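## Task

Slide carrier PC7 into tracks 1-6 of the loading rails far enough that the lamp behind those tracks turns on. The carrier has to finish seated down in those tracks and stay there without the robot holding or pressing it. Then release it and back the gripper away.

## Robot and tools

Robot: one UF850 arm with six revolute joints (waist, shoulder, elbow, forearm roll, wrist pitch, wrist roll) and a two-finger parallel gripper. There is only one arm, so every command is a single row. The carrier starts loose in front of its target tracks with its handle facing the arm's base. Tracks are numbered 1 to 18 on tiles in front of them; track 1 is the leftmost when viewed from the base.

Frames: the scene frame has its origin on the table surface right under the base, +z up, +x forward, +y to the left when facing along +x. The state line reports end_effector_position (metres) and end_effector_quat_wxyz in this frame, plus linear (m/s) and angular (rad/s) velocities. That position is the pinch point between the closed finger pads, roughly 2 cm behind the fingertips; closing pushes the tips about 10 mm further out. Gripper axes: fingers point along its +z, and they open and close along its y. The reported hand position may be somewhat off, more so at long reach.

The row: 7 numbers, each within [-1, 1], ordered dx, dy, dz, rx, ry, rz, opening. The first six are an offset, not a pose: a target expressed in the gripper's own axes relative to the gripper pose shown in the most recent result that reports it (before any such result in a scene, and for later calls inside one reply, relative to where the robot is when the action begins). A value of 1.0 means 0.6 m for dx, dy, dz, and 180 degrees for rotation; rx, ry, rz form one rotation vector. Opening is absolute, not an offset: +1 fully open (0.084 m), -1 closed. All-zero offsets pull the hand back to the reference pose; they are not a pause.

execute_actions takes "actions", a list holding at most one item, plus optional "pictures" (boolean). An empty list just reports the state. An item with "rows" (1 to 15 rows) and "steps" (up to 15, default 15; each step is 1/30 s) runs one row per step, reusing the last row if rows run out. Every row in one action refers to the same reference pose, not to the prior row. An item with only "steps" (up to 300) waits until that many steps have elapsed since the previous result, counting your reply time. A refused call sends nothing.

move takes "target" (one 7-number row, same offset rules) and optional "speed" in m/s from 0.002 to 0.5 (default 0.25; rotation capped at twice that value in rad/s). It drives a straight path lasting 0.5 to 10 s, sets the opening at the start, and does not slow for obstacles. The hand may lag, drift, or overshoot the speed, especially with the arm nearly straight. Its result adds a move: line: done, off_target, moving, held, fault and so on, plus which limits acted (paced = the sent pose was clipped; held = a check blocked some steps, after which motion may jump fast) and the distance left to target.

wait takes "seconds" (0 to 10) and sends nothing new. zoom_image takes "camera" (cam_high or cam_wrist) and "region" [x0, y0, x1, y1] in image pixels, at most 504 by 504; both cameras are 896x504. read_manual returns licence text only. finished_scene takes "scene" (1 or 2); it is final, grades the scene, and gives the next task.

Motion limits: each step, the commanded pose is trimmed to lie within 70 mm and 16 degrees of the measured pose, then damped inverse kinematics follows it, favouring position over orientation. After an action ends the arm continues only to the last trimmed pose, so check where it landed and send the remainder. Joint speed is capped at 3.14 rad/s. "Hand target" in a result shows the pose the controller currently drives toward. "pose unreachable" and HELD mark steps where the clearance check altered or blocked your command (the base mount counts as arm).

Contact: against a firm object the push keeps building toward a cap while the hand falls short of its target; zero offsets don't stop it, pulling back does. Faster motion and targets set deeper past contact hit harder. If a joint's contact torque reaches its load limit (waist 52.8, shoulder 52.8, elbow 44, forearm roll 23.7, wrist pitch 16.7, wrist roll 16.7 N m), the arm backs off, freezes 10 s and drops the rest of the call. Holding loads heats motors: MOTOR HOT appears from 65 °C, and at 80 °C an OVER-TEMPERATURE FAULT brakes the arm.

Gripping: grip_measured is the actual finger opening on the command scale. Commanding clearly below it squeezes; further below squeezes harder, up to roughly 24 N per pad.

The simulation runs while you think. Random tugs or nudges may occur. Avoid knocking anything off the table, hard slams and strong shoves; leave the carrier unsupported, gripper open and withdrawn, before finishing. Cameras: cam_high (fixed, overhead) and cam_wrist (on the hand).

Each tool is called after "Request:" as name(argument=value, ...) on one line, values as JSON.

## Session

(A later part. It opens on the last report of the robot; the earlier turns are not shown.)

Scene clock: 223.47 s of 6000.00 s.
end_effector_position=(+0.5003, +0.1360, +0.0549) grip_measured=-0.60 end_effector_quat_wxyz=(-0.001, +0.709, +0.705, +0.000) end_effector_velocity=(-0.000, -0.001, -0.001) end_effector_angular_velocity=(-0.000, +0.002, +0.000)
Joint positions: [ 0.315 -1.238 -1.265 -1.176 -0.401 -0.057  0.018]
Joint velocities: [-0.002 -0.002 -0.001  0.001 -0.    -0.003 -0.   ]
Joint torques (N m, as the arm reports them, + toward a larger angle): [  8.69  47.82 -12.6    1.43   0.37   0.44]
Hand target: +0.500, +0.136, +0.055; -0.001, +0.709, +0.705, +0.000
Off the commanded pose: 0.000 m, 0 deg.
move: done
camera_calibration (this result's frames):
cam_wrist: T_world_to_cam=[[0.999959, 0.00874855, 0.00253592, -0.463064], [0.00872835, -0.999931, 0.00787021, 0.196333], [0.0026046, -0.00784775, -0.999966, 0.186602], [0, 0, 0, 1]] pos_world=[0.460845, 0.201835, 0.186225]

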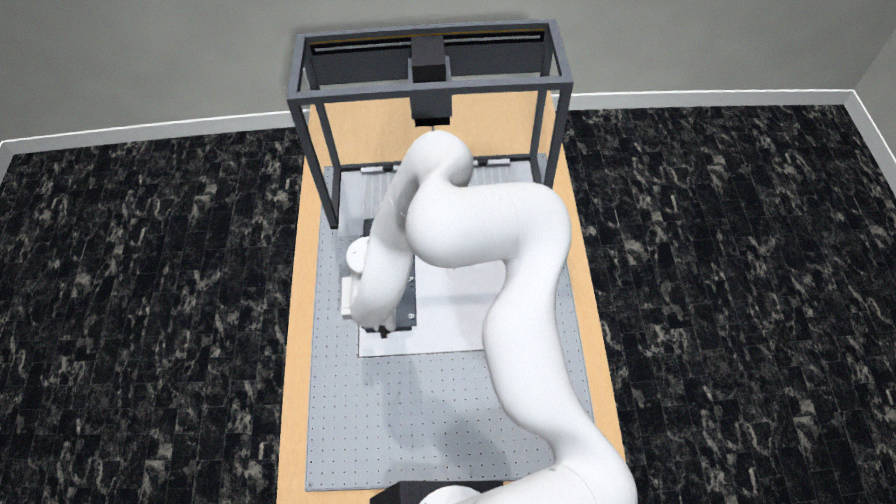

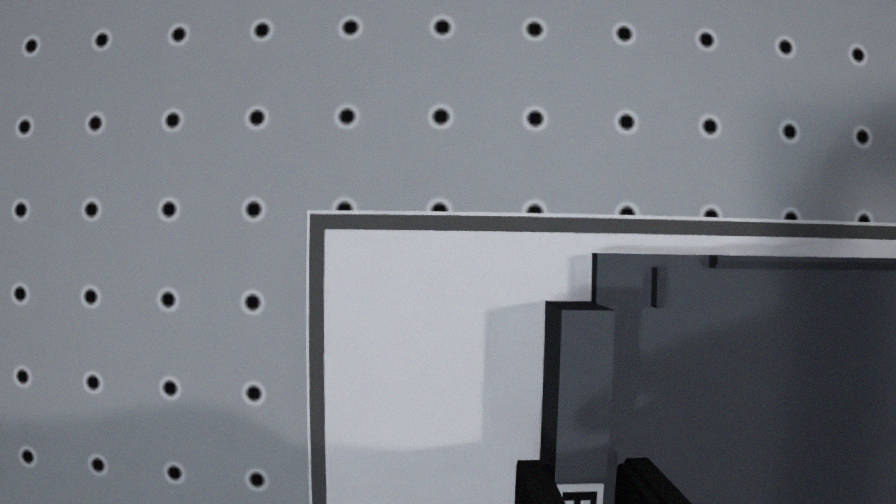

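Request:
move(target=[0, 0.257, -0.003, 0, 0, 0, -0.58], speed=0.07)

Request:
move(target=[0, 0.01467, 0, 0, 0, 0, -0.58], speed=0.01)

Request:
move(target=[0, -0.005, 0, 0, 0, 0, -0.2], speed=0.02)

Request:
move(target=[0, 0, -0.08, 0, 0, 0, -0.2], speed=0.12)

Request:
move(target=[-0.225, -0.35, -0.085, 0, 0, 0, -0.2], speed=0.3)

Scene clock: 247.20 s of 6000.00 s.
end_effector_position=(+0.6538, +0.1345, +0.0564) grip_measured=-0.60 end_effector_quat_wxyz=(-0.001, +0.709, +0.705, -0.000) end_effector_velocity=(+0.003, -0.001, -0.000) end_effector_angular_velocity=(-0.000, +0.001, -0.001)
Joint positions: [ 0.24  -1.433 -1.794 -0.723 -0.592 -0.651  0.018]
Joint velocities: [-0.003 -0.006 -0.014  0.008 -0.006 -0.012  0.   ]
Joint torques (N m, as the arm reports them, + toward a larger angle): [ 10.68  59.52 -20.24   1.23   1.1    0.45]
Hand target: +0.654, +0.134, +0.056; -0.001, +0.709, +0.705, -0.000
Off the commanded pose: 0.001 m, 0 deg.
After step 90, 18.13 s passed at rest.
move: done
camera_calibration (this result's frames):
cam_wrist: T_world_to_cam=[[0.999963, 0.00846091, 0.0015416, -0.616455], [0.00844676, -0.999924, 0.00896617, 0.193535], [0.00161734, -0.00895282, -0.999959, 0.188498], [0, 0, 0, 1]] pos_world=[0.614492, 0.200423, 0.187705]

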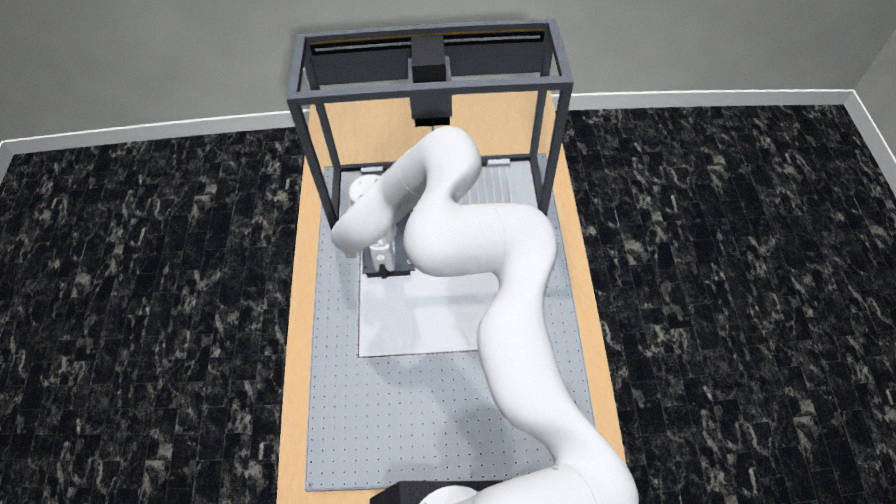

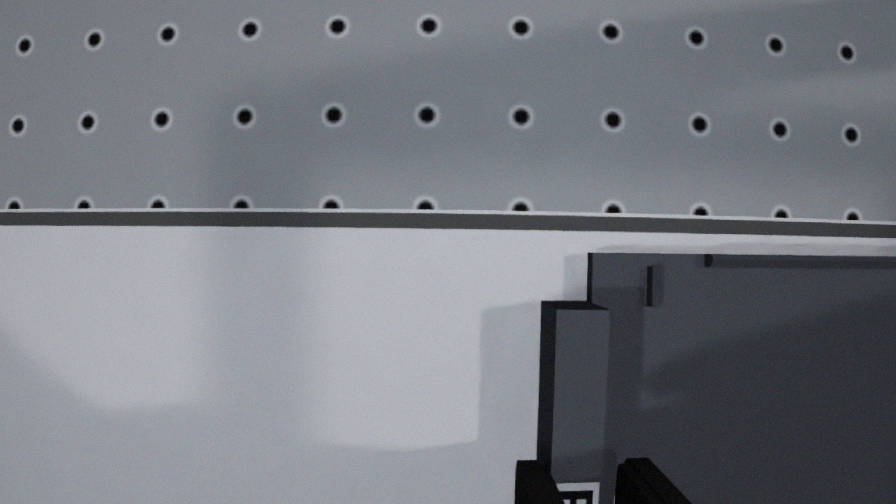

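Scene clock: 248.30 s of 6000.00 s.
end_effector_position=(+0.6620, +0.1344, +0.0564) grip_measured=-0.59 end_effector_quat_wxyz=(-0.001, +0.709, +0.705, -0.001) end_effector_velocity=(+0.001, -0.000, -0.000) end_effector_angular_velocity=(-0.001, +0.002, -0.001)
Joint positions: [ 0.236 -1.45  -1.832 -0.704 -0.608 -0.678  0.018]
Joint velocities: [-0.001 -0.003 -0.007  0.005 -0.005 -0.005  0.001]
Joint torques (N m, as the arm reports them, + toward a larger angle): [  8.5   59.15 -23.34   0.38   2.49   0.55]
Hand target: +0.663, +0.134, +0.056; -0.001, +0.709, +0.705, -0.000
Off the commanded pose: 0.001 m, 0 deg.
move: done
camera_calibration (this result's frames):
cam_wrist: T_world_to_cam=[[0.999963, 0.00860838, 0.000584092, -0.624624], [0.00860227, -0.999915, 0.00975596, 0.193244], [0.000668026, -0.00975057, -0.999952, 0.189201], [0, 0, 0, 1]] pos_world=[0.622812, 0.20045, 0.187671]

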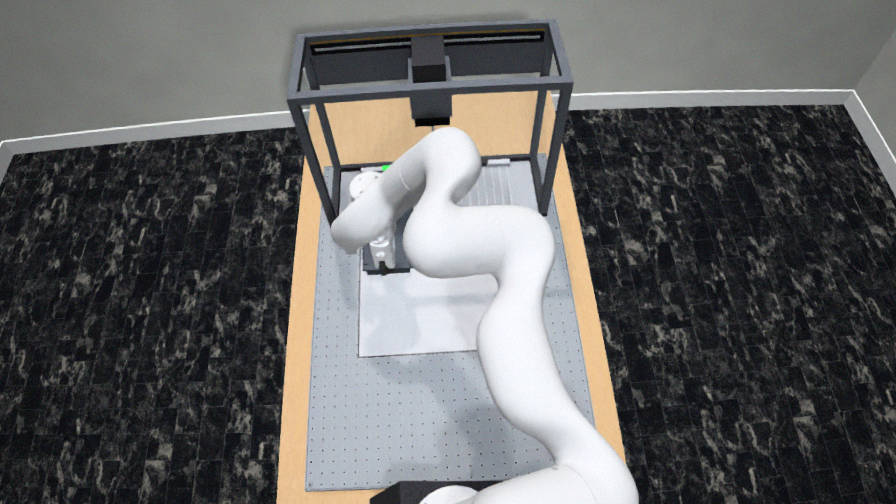

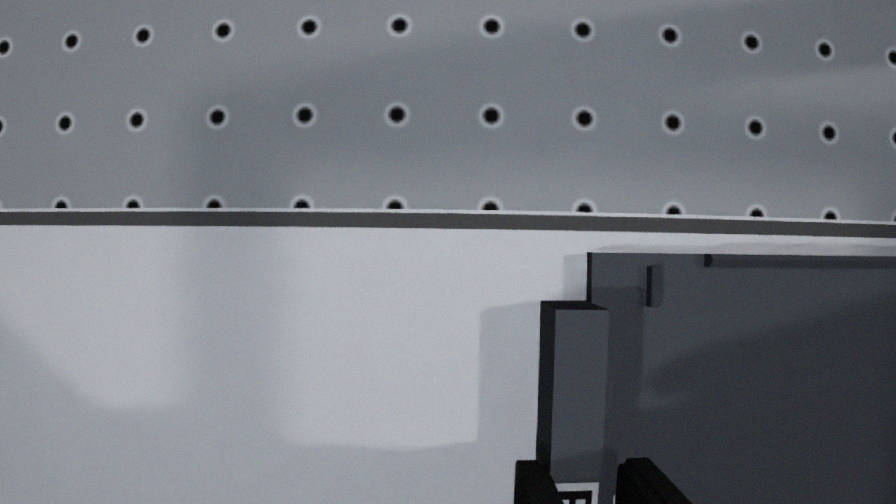

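Scene clock: 249.00 s of 6000.00 s.
end_effector_position=(+0.6591, +0.1344, +0.0564) grip_measured=-0.22 end_effector_quat_wxyz=(-0.001, +0.709, +0.705, -0.001) end_effector_velocity=(-0.001, +0.000, +0.000) end_effector_angular_velocity=(-0.000, -0.001, +0.001)
Joint positions: [ 0.238 -1.444 -1.819 -0.71  -0.603 -0.669  0.035]
Joint velocities: [ 0.001  0.002  0.005 -0.003  0.002  0.004  0.   ]
Joint torques (N m, as the arm reports them, + toward a larger angle): [ 10.73  57.41 -18.     1.38   0.32   0.47]
Hand target: +0.659, +0.134, +0.056; -0.001, +0.709, +0.705, -0.001
Off the commanded pose: 0.000 m, 0 deg.
move: done
camera_calibration (this result's frames):
cam_wrist: T_world_to_cam=[[0.999963, 0.00861756, 0.000618649, -0.62175], [0.00861114, -0.999916, 0.00971348, 0.193294], [0.000702304, -0.00970779, -0.999953, 0.18919], [0, 0, 0, 1]] pos_world=[0.619929, 0.200473, 0.187688]

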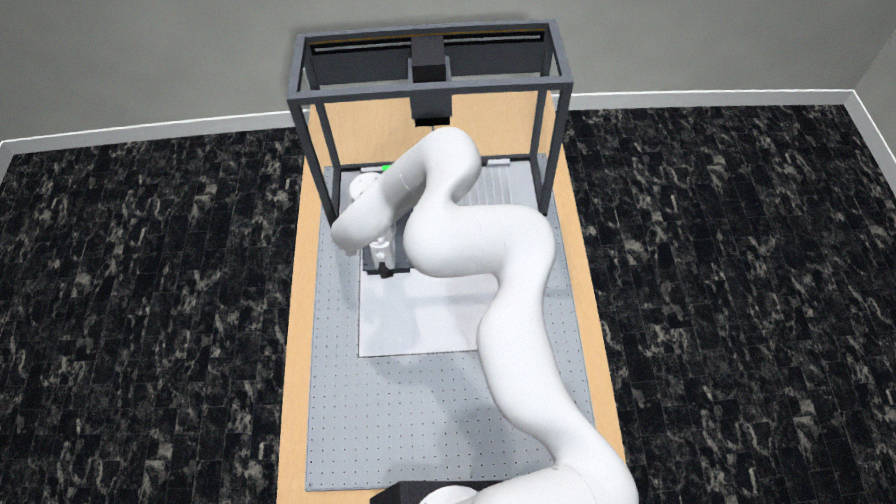

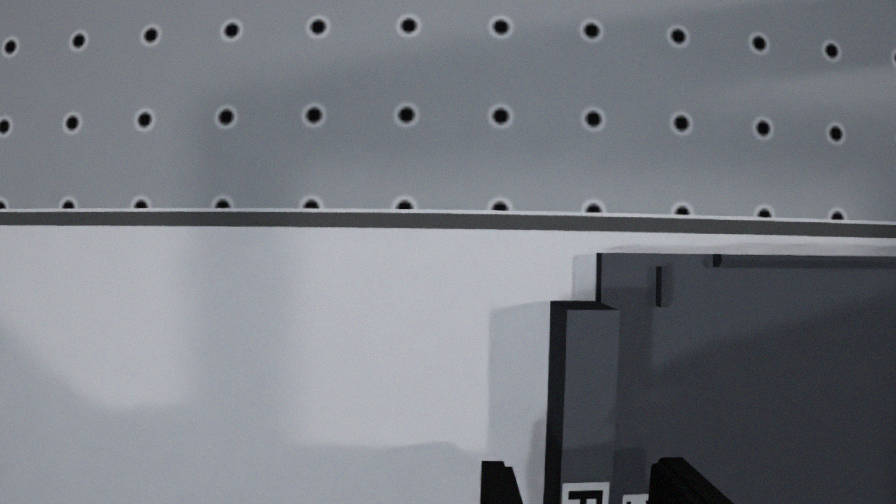

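Scene clock: 249.87 s of 6000.00 s.
end_effector_position=(+0.6592, +0.1343, +0.1039) grip_measured=-0.22 end_effector_quat_wxyz=(-0.001, +0.709, +0.705, -0.001) end_effector_velocity=(+0.001, -0.000, +0.004) end_effector_angular_velocity=(+0.000, -0.002, -0.001)
Joint positions: [ 0.263 -1.355 -1.762 -0.668 -0.634 -0.692  0.035]
Joint velocities: [ 0.001  0.006  0.003  0.002 -0.002 -0.001 -0.   ]
Joint torques (N m, as the arm reports them, + toward a larger angle): [ 10.77  57.41 -18.88   1.62   0.23   0.45]
Hand target: +0.659, +0.134, +0.104; -0.001, +0.709, +0.705, -0.001
Off the commanded pose: 0.000 m, 0 deg.
move: done
camera_calibration (this result's frames):
cam_wrist: T_world_to_cam=[[0.999963, 0.00864323, 0.00026679, -0.621802], [0.00864022, -0.999915, 0.00974436, 0.192699], [0.00035099, -0.00974169, -0.999952, 0.236954], [0, 0, 0, 1]] pos_world=[0.62003, 0.200365, 0.235231]

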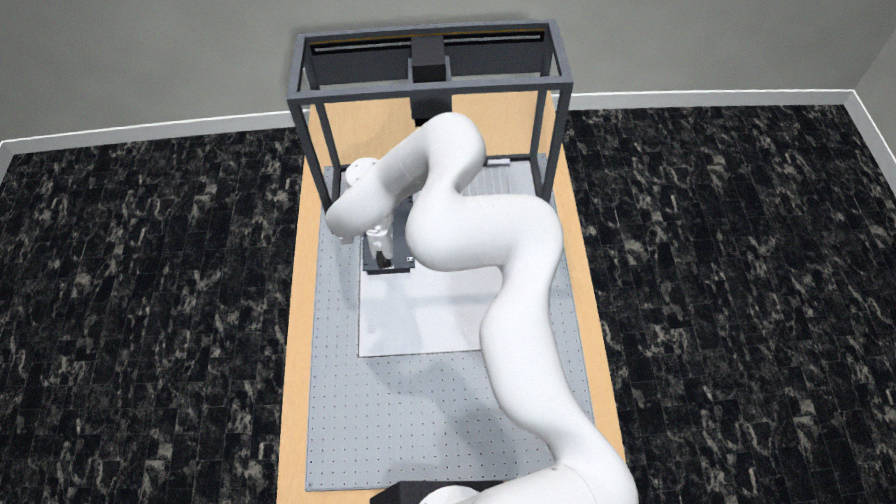

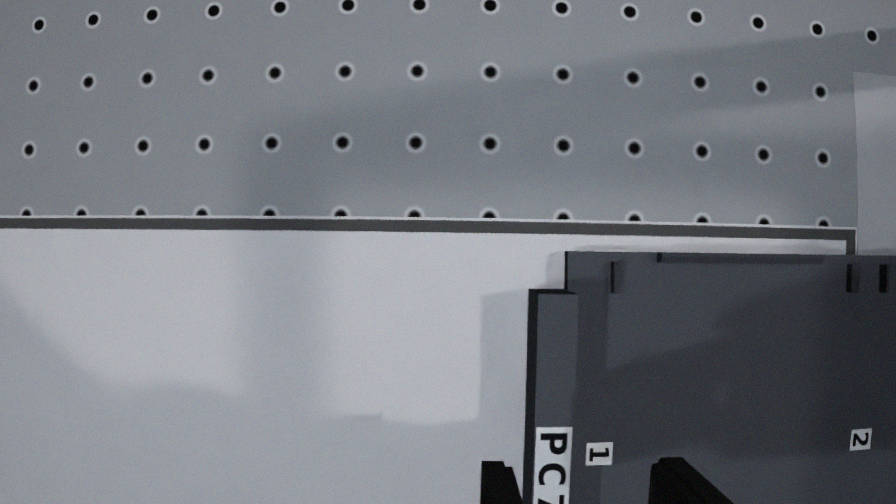

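Scene clock: 251.40 s of 6000.00 s.
end_effector_position=(+0.4493, +0.0008, +0.1552) grip_measured=-0.22 end_effector_quat_wxyz=(-0.001, +0.709, +0.705, -0.001) end_effector_velocity=(-0.001, -0.002, +0.001) end_effector_angular_velocity=(-0.002, -0.010, -0.004)
Joint positions: [ 0.174 -0.818 -0.874 -1.243 -0.407 -0.137  0.035]
Joint velocities: [-0.002  0.007  0.012 -0.037  0.001  0.039  0.   ]
Joint torques (N m, as the arm reports them, + toward a larger angle): [  7.53  38.59 -11.91   1.05   0.42   0.45]
Hand target: +0.449, +0.001, +0.155; -0.001, +0.709, +0.705, -0.001
Off the commanded pose: 0.001 m, 0 deg.
move: done
camera_calibration (this result's frames):
cam_wrist: T_world_to_cam=[[0.999959, 0.00908805, 0.000259855, -0.410821], [0.00908517, -0.999914, 0.00948939, 0.060337], [0.000346073, -0.00948664, -0.999955, 0.287022], [0, 0, 0, 1]] pos_world=[0.410156, 0.0667882, 0.286543]

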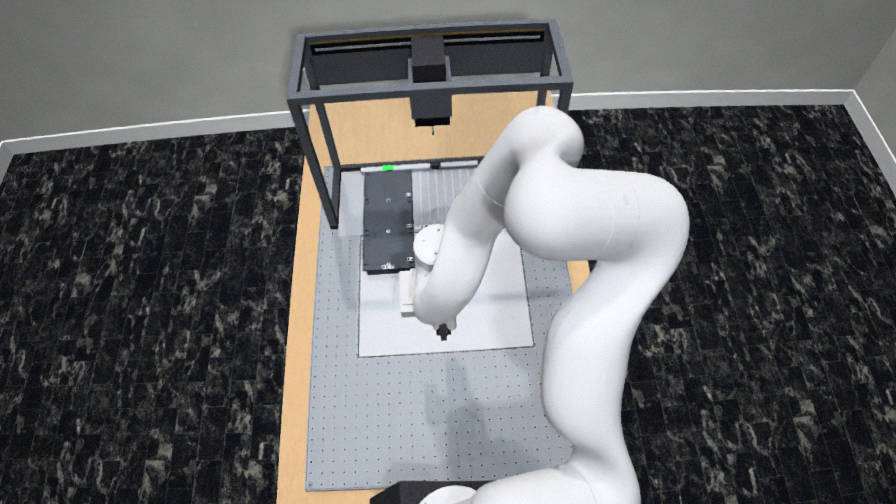

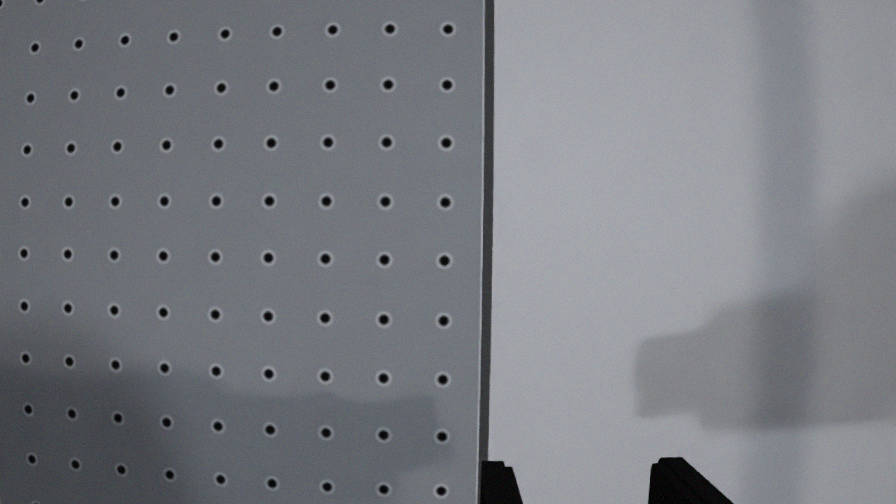

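Request:
execute_actions(actions=[])

Scene clock: 258.00 s of 6000.00 s.
end_effector_position=(+0.4491, +0.0006, +0.1553) grip_measured=-0.22 end_effector_quat_wxyz=(-0.001, +0.709, +0.705, -0.001) end_effector_velocity=(-0.000, +0.000, -0.000) end_effector_angular_velocity=(+0.000, +0.001, -0.000)
Joint positions: [ 0.174 -0.817 -0.873 -1.248 -0.407 -0.133  0.035]
Joint velocities: [ 0.    -0.     0.     0.001  0.    -0.001  0.   ]
Joint torques (N m, as the arm reports them, + toward a larger angle): [  7.06  38.01 -11.93   1.53   0.29   0.47]
Hand target: +0.449, +0.001, +0.155; -0.001, +0.709, +0.705, -0.001
Off the commanded pose: 0.001 m, 0 deg.
Steps of this call (steps 1 to 90: nothing new was sent; then 3.60 s passed at rest). Readings (end_effector_position):
1: (+0.4493, +0.0007, +0.1552)
2: (+0.4492, +0.0007, +0.1553)
4: (+0.4492, +0.0007, +0.1553)
8: (+0.4492, +0.0006, +0.1553)
90: the state above
camera_calibration (this result's frames):
cam_wrist: T_world_to_cam=[[0.999959, 0.00899141, 0.00138396, -0.410819], [0.00897755, -0.999912, 0.00971785, 0.0601541], [0.00147121, -0.00970502, -0.999952, 0.286627], [0, 0, 0, 1]] pos_world=[0.40984, 0.0666244, 0.286597]

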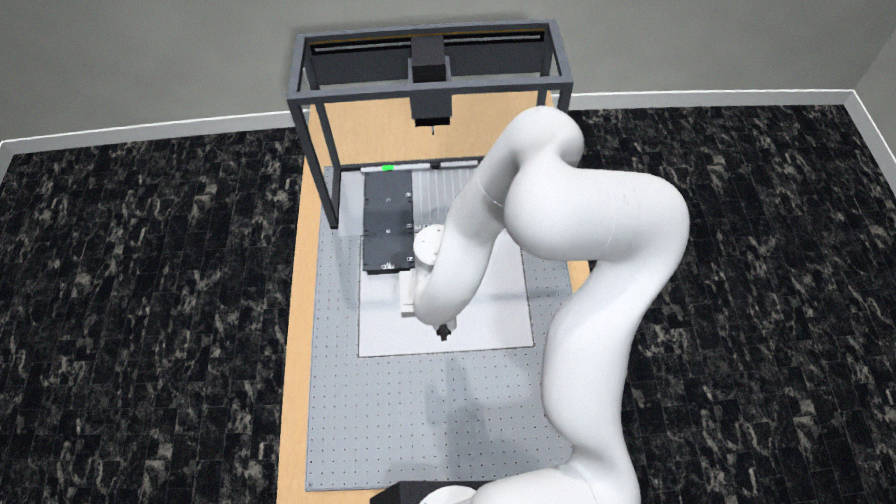

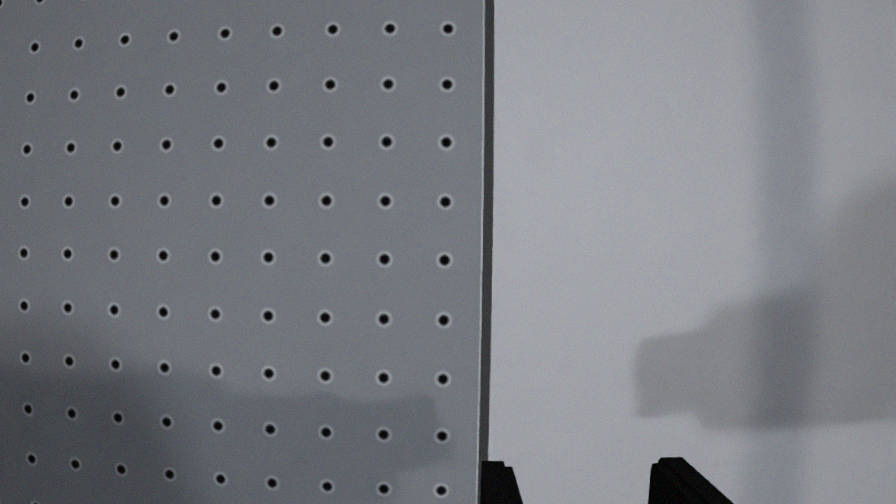

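The lamp is still green and the carrier is seated with the arm clear.

Request:
finished_scene(scene=2)

The scene is finished: the task was done.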